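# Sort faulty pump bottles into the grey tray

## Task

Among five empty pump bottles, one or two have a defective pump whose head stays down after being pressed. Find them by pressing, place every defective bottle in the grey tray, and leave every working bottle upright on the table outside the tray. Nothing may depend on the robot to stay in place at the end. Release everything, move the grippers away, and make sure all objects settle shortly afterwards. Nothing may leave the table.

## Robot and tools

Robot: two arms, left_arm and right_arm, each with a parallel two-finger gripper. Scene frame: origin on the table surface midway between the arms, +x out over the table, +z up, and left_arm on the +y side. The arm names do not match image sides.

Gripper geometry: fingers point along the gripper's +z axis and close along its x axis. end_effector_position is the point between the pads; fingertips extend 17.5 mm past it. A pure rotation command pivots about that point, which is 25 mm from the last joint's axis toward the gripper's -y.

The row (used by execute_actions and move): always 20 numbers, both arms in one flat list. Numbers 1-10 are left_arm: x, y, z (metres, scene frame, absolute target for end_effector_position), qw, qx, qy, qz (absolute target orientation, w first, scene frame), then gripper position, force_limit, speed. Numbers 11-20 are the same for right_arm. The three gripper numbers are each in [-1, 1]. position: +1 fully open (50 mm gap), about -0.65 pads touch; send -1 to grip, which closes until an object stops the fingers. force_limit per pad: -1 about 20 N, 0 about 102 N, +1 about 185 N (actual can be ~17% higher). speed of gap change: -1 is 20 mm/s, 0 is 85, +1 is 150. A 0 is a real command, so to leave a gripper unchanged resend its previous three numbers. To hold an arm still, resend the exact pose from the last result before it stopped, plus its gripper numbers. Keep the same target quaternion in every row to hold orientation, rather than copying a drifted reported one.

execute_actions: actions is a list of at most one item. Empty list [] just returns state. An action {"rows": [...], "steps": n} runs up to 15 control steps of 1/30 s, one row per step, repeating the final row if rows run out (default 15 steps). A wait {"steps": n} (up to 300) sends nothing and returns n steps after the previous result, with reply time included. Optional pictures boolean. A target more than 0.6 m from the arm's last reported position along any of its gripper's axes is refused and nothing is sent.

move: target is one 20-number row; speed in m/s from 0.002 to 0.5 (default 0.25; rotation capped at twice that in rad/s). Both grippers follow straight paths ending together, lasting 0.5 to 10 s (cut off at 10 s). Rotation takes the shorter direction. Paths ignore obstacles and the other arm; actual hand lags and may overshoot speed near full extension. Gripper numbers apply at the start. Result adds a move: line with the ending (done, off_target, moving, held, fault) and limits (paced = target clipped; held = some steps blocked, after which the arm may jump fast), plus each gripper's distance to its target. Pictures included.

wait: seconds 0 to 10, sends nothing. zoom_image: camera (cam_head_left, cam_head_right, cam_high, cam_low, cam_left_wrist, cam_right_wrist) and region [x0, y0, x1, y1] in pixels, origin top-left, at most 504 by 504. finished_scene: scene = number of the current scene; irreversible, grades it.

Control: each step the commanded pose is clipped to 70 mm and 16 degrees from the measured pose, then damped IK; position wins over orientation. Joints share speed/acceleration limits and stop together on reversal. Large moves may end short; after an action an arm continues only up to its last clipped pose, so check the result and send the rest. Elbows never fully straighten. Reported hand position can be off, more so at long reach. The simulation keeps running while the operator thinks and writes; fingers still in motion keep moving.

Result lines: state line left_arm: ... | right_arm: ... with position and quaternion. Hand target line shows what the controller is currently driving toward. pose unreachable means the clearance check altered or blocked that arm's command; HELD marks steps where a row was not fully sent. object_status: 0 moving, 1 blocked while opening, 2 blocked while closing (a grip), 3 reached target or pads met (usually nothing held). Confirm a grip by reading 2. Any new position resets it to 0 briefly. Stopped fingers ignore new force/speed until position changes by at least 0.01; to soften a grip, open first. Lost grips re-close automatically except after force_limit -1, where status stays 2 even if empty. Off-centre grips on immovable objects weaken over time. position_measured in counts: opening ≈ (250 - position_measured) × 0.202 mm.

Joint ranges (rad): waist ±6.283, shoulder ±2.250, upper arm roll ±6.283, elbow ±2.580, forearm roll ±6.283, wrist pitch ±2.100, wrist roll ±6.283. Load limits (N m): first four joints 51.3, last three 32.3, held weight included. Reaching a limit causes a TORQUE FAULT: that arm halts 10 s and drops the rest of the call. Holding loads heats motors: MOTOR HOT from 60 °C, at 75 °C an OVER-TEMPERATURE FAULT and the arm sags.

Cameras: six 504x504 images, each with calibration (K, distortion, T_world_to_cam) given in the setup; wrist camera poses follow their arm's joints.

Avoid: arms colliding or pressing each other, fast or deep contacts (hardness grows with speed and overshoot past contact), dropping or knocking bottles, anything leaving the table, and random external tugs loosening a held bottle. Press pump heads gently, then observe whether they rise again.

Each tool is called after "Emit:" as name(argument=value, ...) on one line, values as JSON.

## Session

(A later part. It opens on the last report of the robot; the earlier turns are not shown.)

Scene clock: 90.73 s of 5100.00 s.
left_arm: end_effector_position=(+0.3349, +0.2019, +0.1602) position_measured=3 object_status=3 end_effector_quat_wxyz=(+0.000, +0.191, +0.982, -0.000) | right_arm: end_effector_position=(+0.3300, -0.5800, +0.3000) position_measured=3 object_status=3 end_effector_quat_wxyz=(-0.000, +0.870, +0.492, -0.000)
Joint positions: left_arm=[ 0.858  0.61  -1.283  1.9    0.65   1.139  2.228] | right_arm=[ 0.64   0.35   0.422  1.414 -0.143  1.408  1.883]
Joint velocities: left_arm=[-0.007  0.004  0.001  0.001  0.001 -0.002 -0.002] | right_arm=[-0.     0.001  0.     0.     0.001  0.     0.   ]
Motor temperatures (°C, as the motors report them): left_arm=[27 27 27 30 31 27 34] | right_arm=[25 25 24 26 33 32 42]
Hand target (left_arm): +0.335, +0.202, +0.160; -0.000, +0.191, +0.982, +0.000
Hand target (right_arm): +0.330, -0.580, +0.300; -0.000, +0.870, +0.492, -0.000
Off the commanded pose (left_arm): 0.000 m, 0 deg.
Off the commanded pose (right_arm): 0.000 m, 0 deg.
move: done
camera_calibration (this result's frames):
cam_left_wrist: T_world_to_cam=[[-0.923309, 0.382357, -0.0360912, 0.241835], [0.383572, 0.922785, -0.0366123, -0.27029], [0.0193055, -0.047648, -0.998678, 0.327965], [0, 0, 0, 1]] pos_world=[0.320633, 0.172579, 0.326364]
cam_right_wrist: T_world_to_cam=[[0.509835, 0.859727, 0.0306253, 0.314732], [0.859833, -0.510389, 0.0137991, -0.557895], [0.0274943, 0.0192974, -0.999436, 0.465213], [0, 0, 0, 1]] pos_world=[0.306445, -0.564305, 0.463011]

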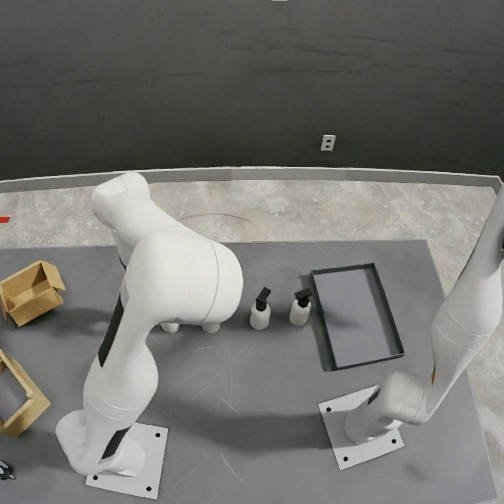

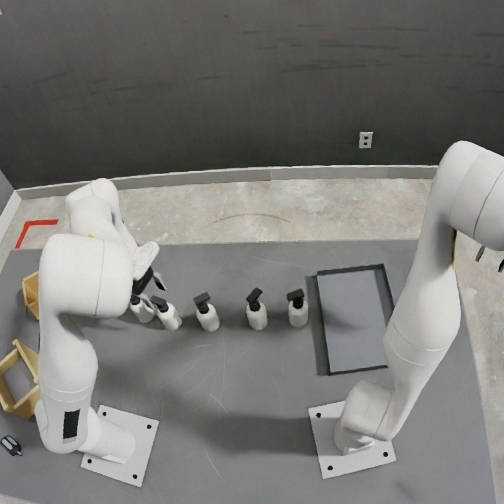

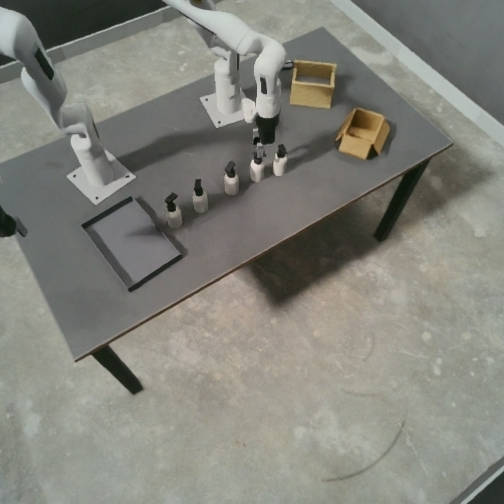

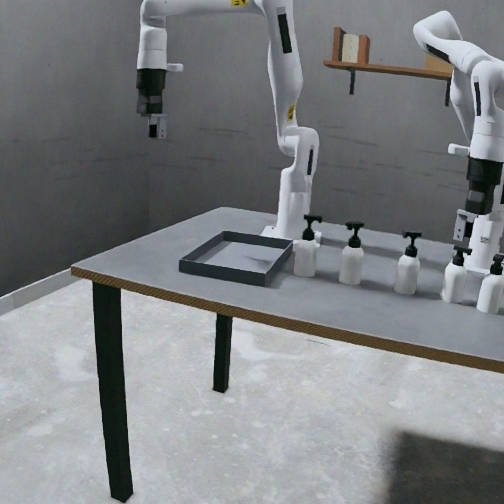

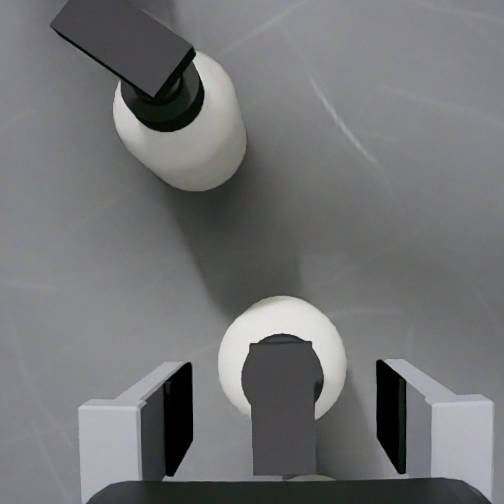

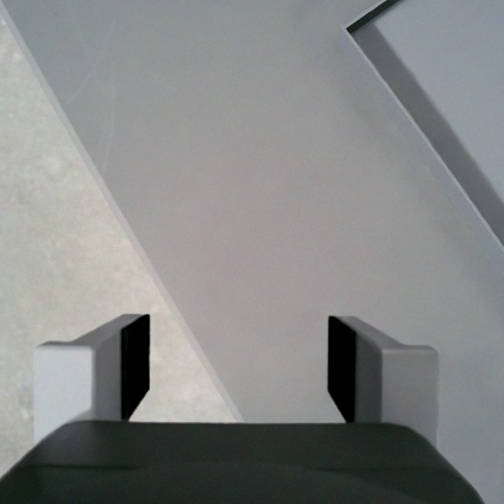

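Emit:
move(target=[0.335,0.202,0.113,0,0.191,0.982,0,1,-0.3,1, 0.33,-0.58,0.3,0,0.87,0.492,0,1,-0.3,1], speed=0.08)

Emit:
move(target=[0.335,0.202,0.113,0,0.191,0.982,0,-1,-0.3,1, 0.33,-0.58,0.3,0,0.87,0.492,0,1,-0.3,1])

Emit:
move(target=[0.335,0.202,0.3,0,0.191,0.982,0,-1,-0.3,1, 0.33,-0.58,0.3,0,0.87,0.492,0,1,-0.3,1], speed=0.2)

Emit:
move(target=[0.33,-0.2,0.29,0,0.346,0.938,0,-1,-0.3,1, 0.33,-0.58,0.3,0,0.87,0.492,0,1,-0.3,1], speed=0.2)

Scene clock: 103.30 s of 5100.00 s.
left_arm: end_effector_position=(+0.3348, +0.2020, +0.1132) position_measured=3 object_status=3 end_effector_quat_wxyz=(+0.000, +0.191, +0.982, -0.000) | right_arm: end_effector_position=(+0.3300, -0.5800, +0.3000) position_measured=3 object_status=3 end_effector_quat_wxyz=(+0.000, +0.870, +0.492, -0.000)
Joint positions: left_arm=[ 0.798  0.678 -1.202  1.971  0.749  1.034  2.146] | right_arm=[ 0.64   0.35   0.422  1.414 -0.143  1.408  1.883]
Joint velocities: left_arm=[-0.004  0.003  0.001  0.     0.002 -0.001 -0.001] | right_arm=[-0.    -0.001 -0.001  0.001  0.     0.001  0.   ]
Motor temperatures (°C, as the motors report them): left_arm=[27 27 27 30 31 27 34] | right_arm=[25 25 24 26 33 32 42]
Hand target (left_arm): +0.335, +0.202, +0.113; -0.000, +0.191, +0.982, +0.000
Hand target (right_arm): +0.330, -0.580, +0.300; -0.000, +0.870, +0.492, -0.000
Off the commanded pose (left_arm): 0.000 m, 0 deg.
Off the commanded pose (right_arm): 0.000 m, 0 deg.
After step 90, 8.60 s passed at rest.
move: done
camera_calibration (this result's frames):
cam_left_wrist: T_world_to_cam=[[-0.923307, 0.382365, -0.0360644, 0.240118], [0.383577, 0.922784, -0.036575, -0.272022], [0.0192946, -0.0476034, -0.99868, 0.281045], [0, 0, 0, 1]] pos_world=[0.320621, 0.172584, 0.279385]
cam_right_wrist: T_world_to_cam=[[0.509847, 0.85972, 0.030634, 0.314724], [0.859825, -0.510401, 0.0138135, -0.557905], [0.0275114, 0.0192971, -0.999435, 0.465209], [0, 0, 0, 1]] pos_world=[0.306441, -0.564307, 0.463012]

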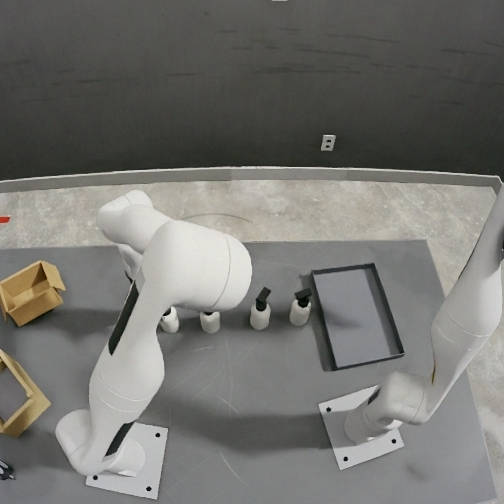

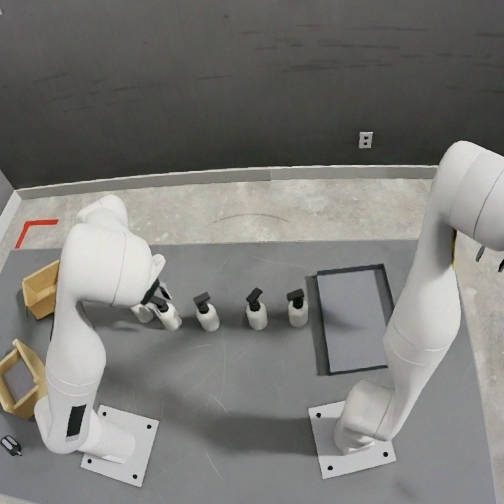

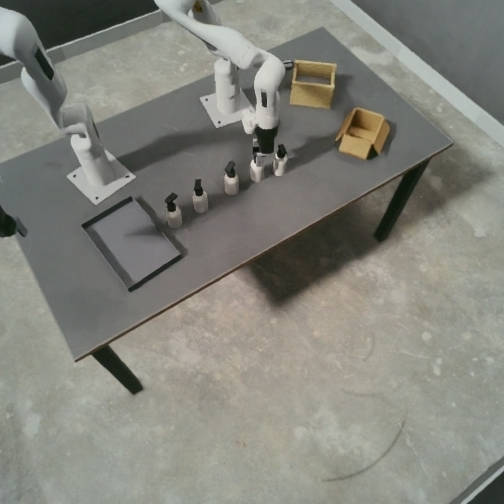

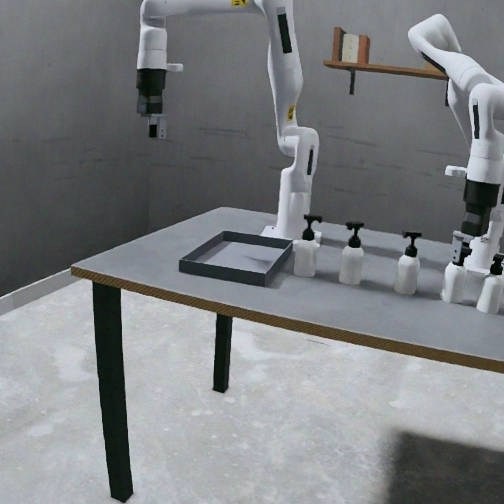

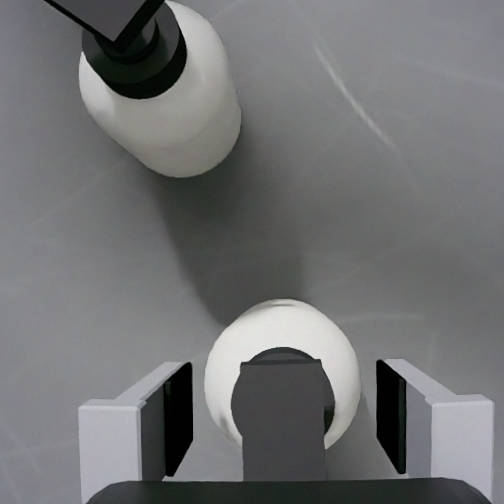

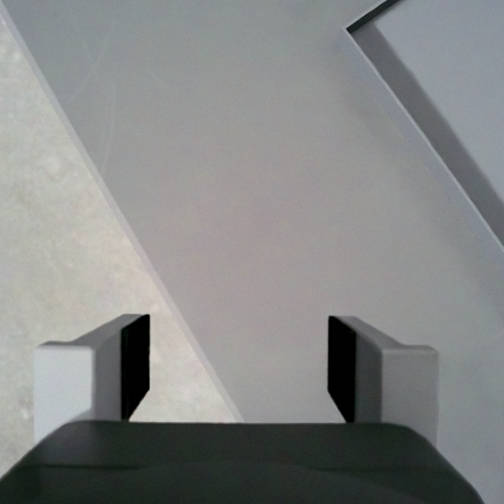

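Scene clock: 104.00 s of 5100.00 s.
left_arm: end_effector_position=(+0.3350, +0.2020, +0.1131) position_measured=131 object_status=2 end_effector_quat_wxyz=(+0.000, +0.191, +0.982, -0.000) | right_arm: end_effector_position=(+0.3300, -0.5800, +0.3000) position_measured=3 object_status=3 end_effector_quat_wxyz=(+0.000, +0.870, +0.492, -0.000)
Joint positions: left_arm=[ 0.797  0.678 -1.202  1.971  0.75   1.034  2.146] | right_arm=[ 0.64   0.35   0.422  1.414 -0.143  1.408  1.883]
Joint velocities: left_arm=[-0.001  0.     0.002  0.    -0.     0.    -0.   ] | right_arm=[-0.  0. -0.  0.  0. -0.  0.]
Motor temperatures (°C, as the motors report them): left_arm=[27 27 27 30 31 27 34] | right_arm=[25 25 24 26 33 32 42]
Hand target (left_arm): +0.335, +0.202, +0.113; -0.000, +0.191, +0.982, -0.000
Hand target (right_arm): +0.330, -0.580, +0.300; -0.000, +0.870, +0.492, -0.000
Off the commanded pose (left_arm): 0.000 m, 0 deg.
Off the commanded pose (right_arm): 0.000 m, 0 deg.
move: done
camera_calibration (this result's frames):
cam_left_wrist: T_world_to_cam=[[-0.923423, 0.382075, -0.0361868, 0.240397], [0.383296, 0.922895, -0.0367223, -0.272028], [0.0193659, -0.0477805, -0.99867, 0.280999], [0, 0, 0, 1]] pos_world=[0.320813, 0.172631, 0.279335]
cam_right_wrist: T_world_to_cam=[[0.509846, 0.85972, 0.0306342, 0.314724], [0.859825, -0.510401, 0.0138136, -0.557905], [0.0275115, 0.0192972, -0.999435, 0.465209], [0, 0, 0, 1]] pos_world=[0.306441, -0.564307, 0.463012]

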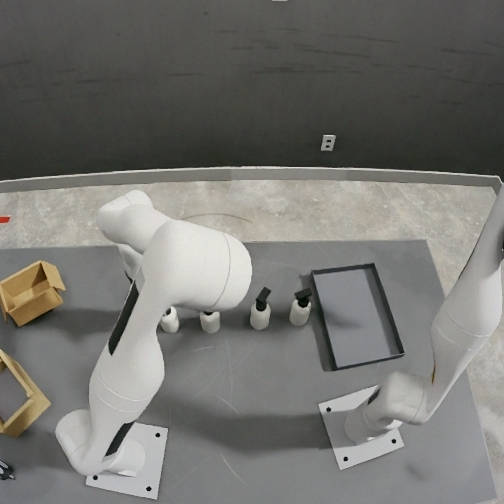

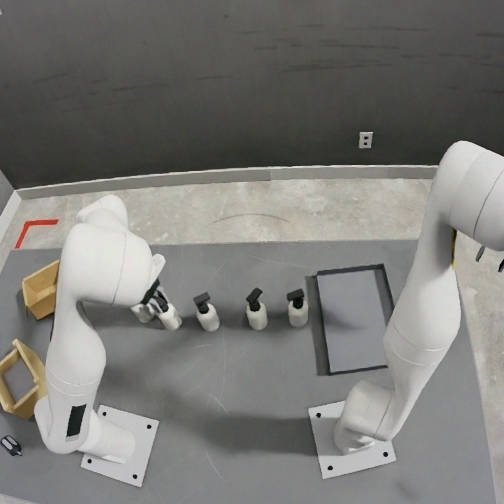

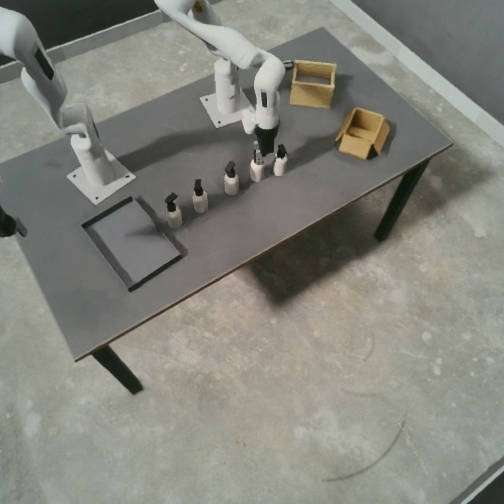

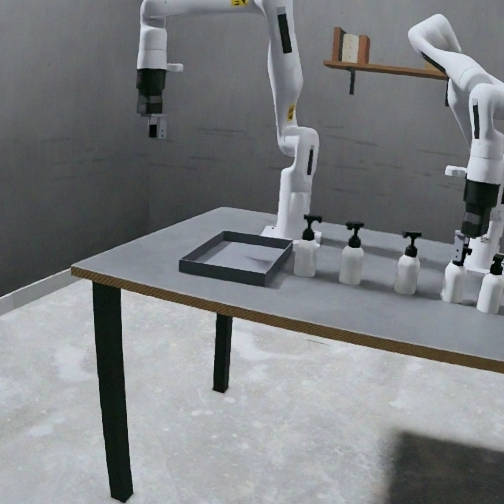

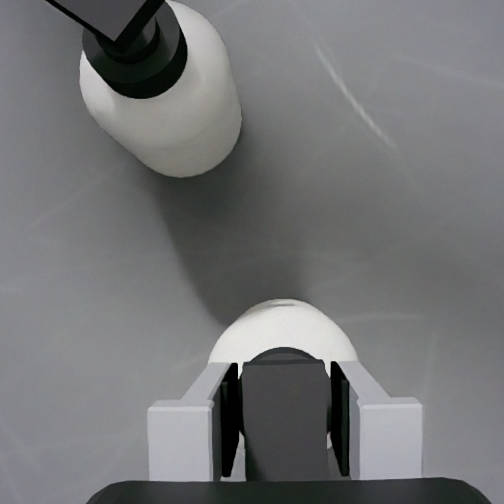

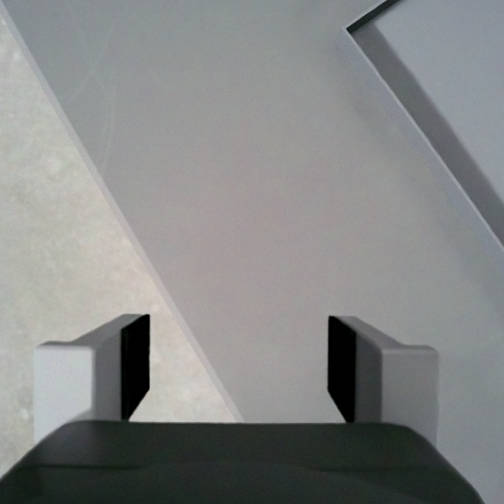

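Scene clock: 105.43 s of 5100.00 s.
left_arm: end_effector_position=(+0.3356, +0.2016, +0.2997) position_measured=131 object_status=2 end_effector_quat_wxyz=(+0.000, +0.191, +0.982, -0.000) | right_arm: end_effector_position=(+0.3300, -0.5800, +0.3000) position_measured=3 object_status=3 end_effector_quat_wxyz=(+0.000, +0.870, +0.492, -0.000)
Joint positions: left_arm=[ 0.966  0.45  -1.425  1.598  0.447  1.483  2.419] | right_arm=[ 0.64   0.35   0.422  1.414 -0.143  1.408  1.883]
Joint velocities: left_arm=[ 0.003 -0.002 -0.001 -0.002  0.001  0.001  0.   ] | right_arm=[ 0.     0.001  0.001  0.     0.001 -0.     0.001]
Motor temperatures (°C, as the motors report them): left_arm=[27 27 27 30 31 27 34] | right_arm=[25 25 24 26 33 32 42]
Hand target (left_arm): +0.336, +0.202, +0.300; +0.000, +0.191, +0.982, -0.000
Hand target (right_arm): +0.330, -0.580, +0.300; -0.000, +0.870, +0.492, -0.000
Off the commanded pose (left_arm): 0.001 m, 0 deg.
Off the commanded pose (right_arm): 0.000 m, 0 deg.
move: done
camera_calibration (this result's frames):
cam_left_wrist: T_world_to_cam=[[-0.923397, 0.382139, -0.036171, 0.247787], [0.383361, 0.922863, -0.03686, -0.265009], [0.0192953, -0.047903, -0.998666, 0.467378], [0, 0, 0, 1]] pos_world=[0.321382, 0.172267, 0.465949]
cam_right_wrist: T_world_to_cam=[[0.509846, 0.85972, 0.030634, 0.314724], [0.859825, -0.510401, 0.0138138, -0.557905], [0.0275116, 0.019297, -0.999435, 0.465209], [0, 0, 0, 1]] pos_world=[0.306441, -0.564307, 0.463012]

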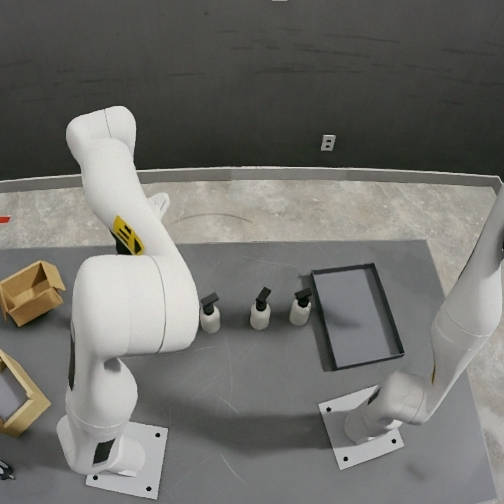

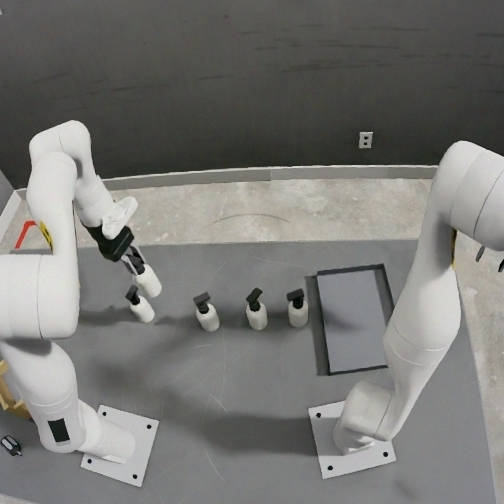

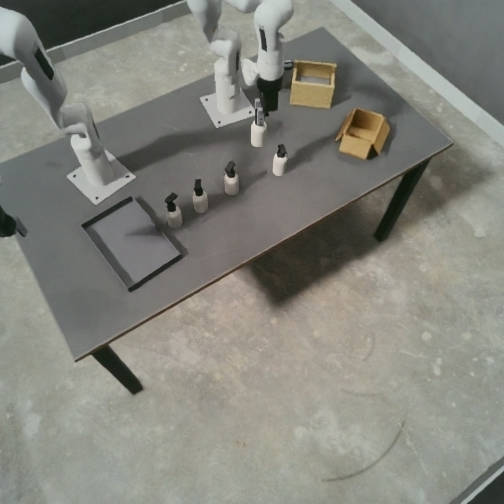

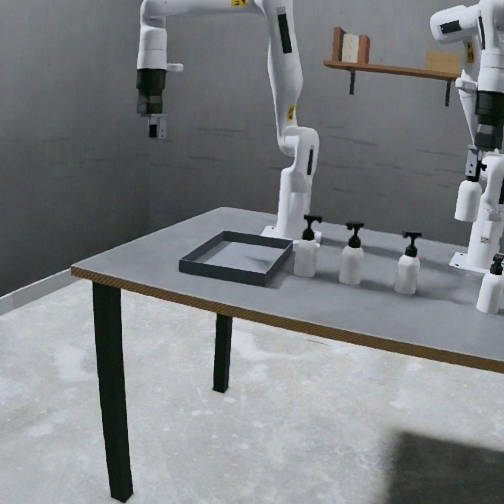

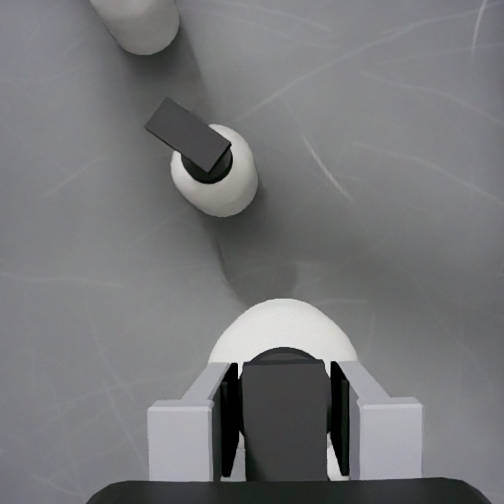

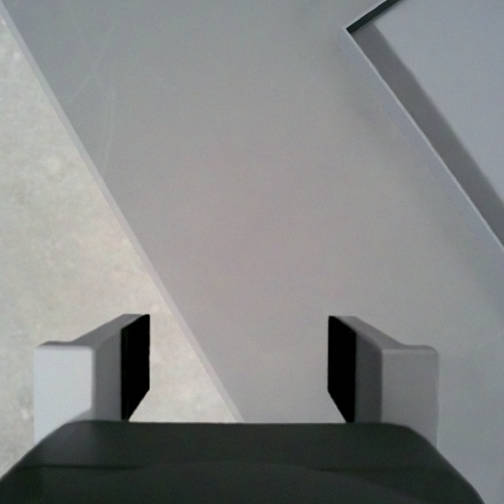

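Scene clock: 108.00 s of 5100.00 s.
left_arm: end_effector_position=(+0.3300, -0.2001, +0.2898) position_measured=131 object_status=2 end_effector_quat_wxyz=(+0.001, +0.346, +0.938, +0.000) | right_arm: end_effector_position=(+0.3300, -0.5800, +0.3000) position_measured=3 object_status=3 end_effector_quat_wxyz=(+0.000, +0.870, +0.492, -0.000)
Joint positions: left_arm=[ 1.022  0.905 -1.093  0.652  0.811  1.844  3.008] | right_arm=[ 0.64   0.35   0.422  1.414 -0.143  1.408  1.883]
Joint velocities: left_arm=[-0.016  0.01   0.001 -0.019  0.002  0.009  0.006] | right_arm=[-0.     0.     0.001  0.    -0.001 -0.     0.001]
Motor temperatures (°C, as the motors report them): left_arm=[27 27 27 30 31 27 34] | right_arm=[25 25 24 26 33 32 42]
Hand target (left_arm): +0.331, -0.200, +0.289; +0.000, +0.346, +0.938, +0.001
Hand target (right_arm): +0.330, -0.580, +0.300; -0.000, +0.870, +0.492, -0.000
Off the commanded pose (left_arm): 0.000 m, 0 deg.
Off the commanded pose (right_arm): 0.000 m, 0 deg.
move: done
camera_calibration (this result's frames):
cam_left_wrist: T_world_to_cam=[[-0.75438, 0.655399, -0.036914, 0.394881], [0.656423, 0.753547, -0.0357228, -0.0168953], [0.00440373, -0.0511797, -0.99868, 0.442628], [0, 0, 0, 1]] pos_world=[0.307032, -0.22342, 0.456017]
cam_right_wrist: T_world_to_cam=[[0.509847, 0.85972, 0.0306341, 0.314724], [0.859825, -0.510401, 0.0138135, -0.557905], [0.0275114, 0.0192972, -0.999435, 0.465209], [0, 0, 0, 1]] pos_world=[0.306441, -0.564307, 0.463012]

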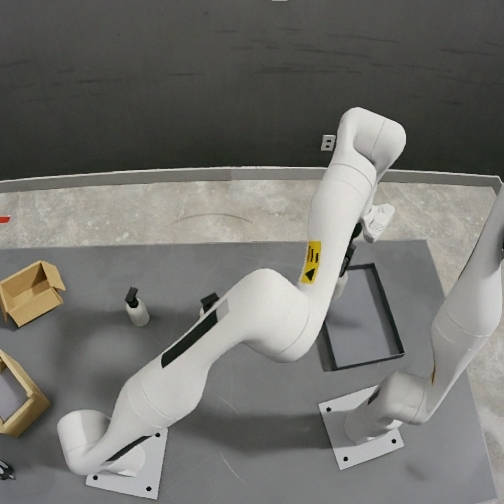

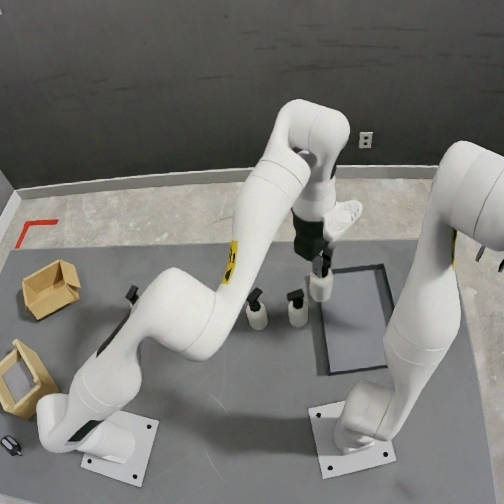

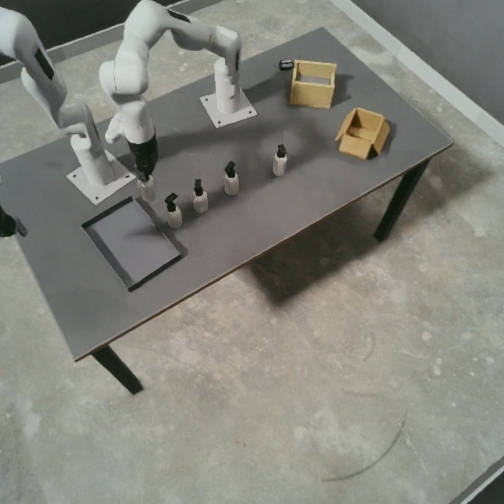

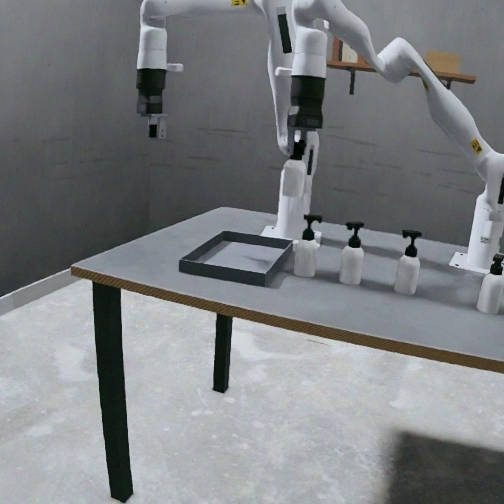

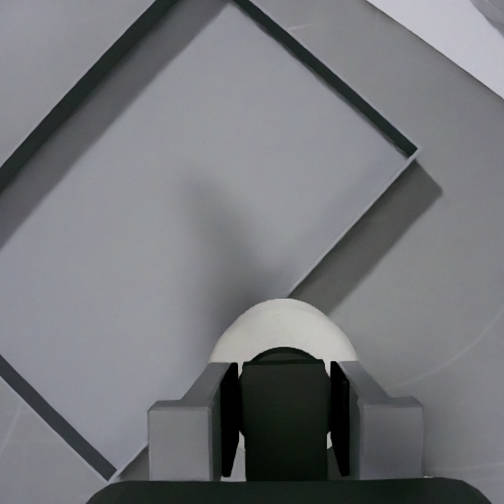

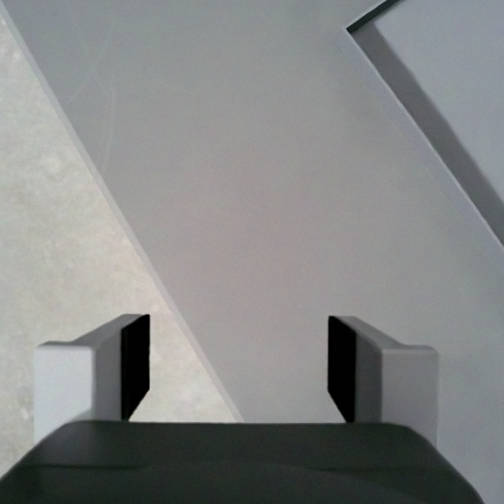

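Emit:
move(target=[0.33,-0.27,0.24,0,0.346,0.938,0,-1,-0.3,1,0.33,-0.58,0.30,0,0.87,0.492,0,1,-0.3,1], speed=0.15)

Scene clock: 131.87 s of 5100.00 s.
left_arm: end_effector_position=(+0.3294, -0.2703, +0.2403) position_measured=131 object_status=2 end_effector_quat_wxyz=(+0.000, +0.346, +0.938, -0.000) | right_arm: end_effector_position=(+0.3300, -0.5800, +0.3000) position_measured=3 object_status=3 end_effector_quat_wxyz=(+0.000, +0.870, +0.492, -0.000)
Joint positions: left_arm=[ 0.94   1.071 -1.02   0.338  0.902  1.874  3.22 ] | right_arm=[ 0.64   0.35   0.422  1.414 -0.143  1.408  1.883]
Joint velocities: left_arm=[-0.022  0.016  0.006 -0.048  0.007  0.021  0.021] | right_arm=[-0.     0.001 -0.001  0.001  0.001 -0.     0.001]
Motor temperatures (°C, as the motors report them): left_arm=[27 28 27 30 31 27 34] | right_arm=[25 25 24 26 33 32 42]
Hand target (left_arm): +0.330, -0.270, +0.240; +0.000, +0.346, +0.938, -0.000
Hand target (right_arm): +0.330, -0.580, +0.300; -0.000, +0.870, +0.492, -0.000
Off the commanded pose (left_arm): 0.001 m, 0 deg.
Off the commanded pose (right_arm): 0.000 m, 0 deg.
After step 90, 19.83 s passed at rest.
move: done
camera_calibration (this result's frames):
cam_left_wrist: T_world_to_cam=[[-0.754201, 0.655602, -0.0369653, 0.438585], [0.656634, 0.753296, -0.0371108, 0.0348853], [0.00351588, -0.0522617, -0.998627, 0.389549], [0, 0, 0, 1]] pos_world=[0.306505, -0.293458, 0.406521]
cam_right_wrist: T_world_to_cam=[[0.509846, 0.85972, 0.030634, 0.314724], [0.859825, -0.510401, 0.0138135, -0.557905], [0.0275114, 0.0192971, -0.999435, 0.465209], [0, 0, 0, 1]] pos_world=[0.306441, -0.564307, 0.463012]

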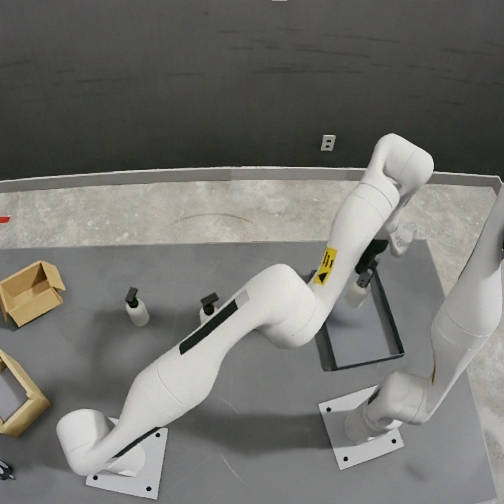

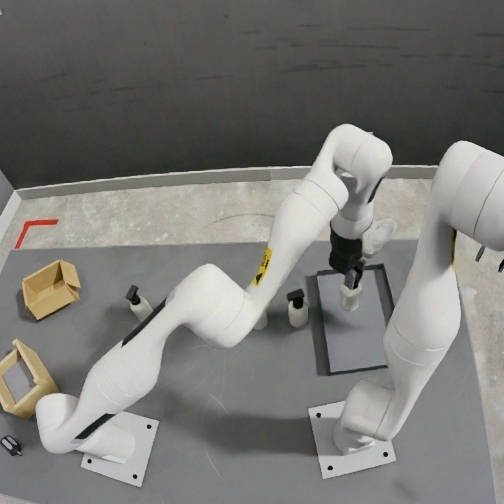

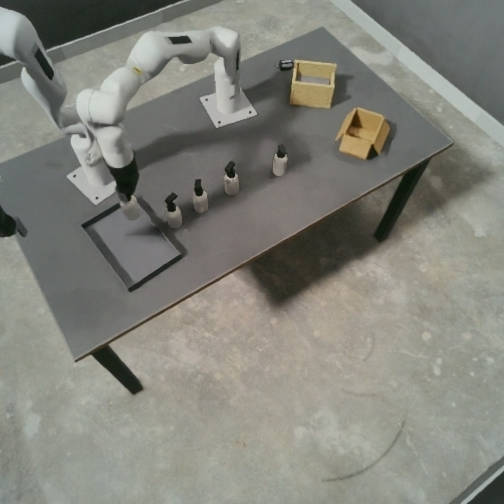

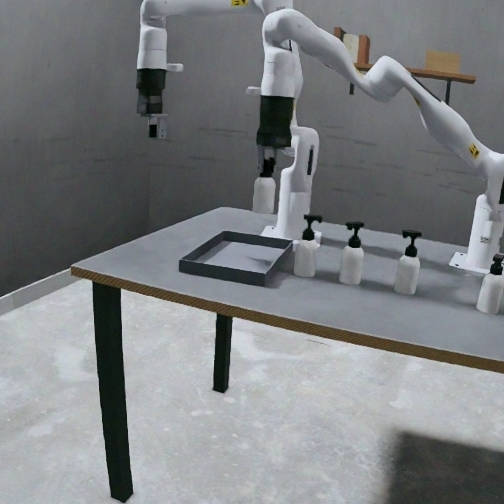

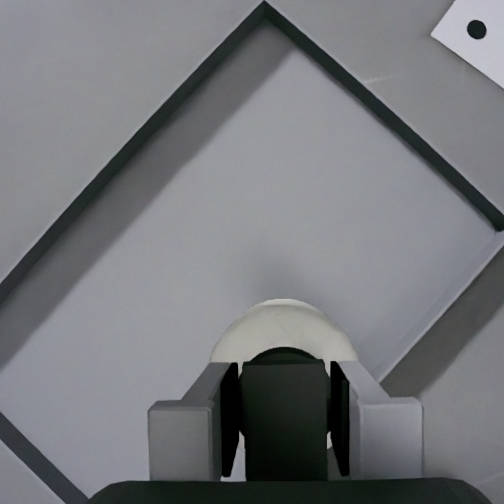

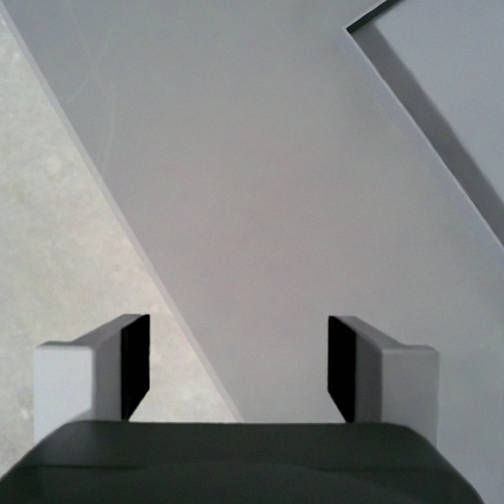

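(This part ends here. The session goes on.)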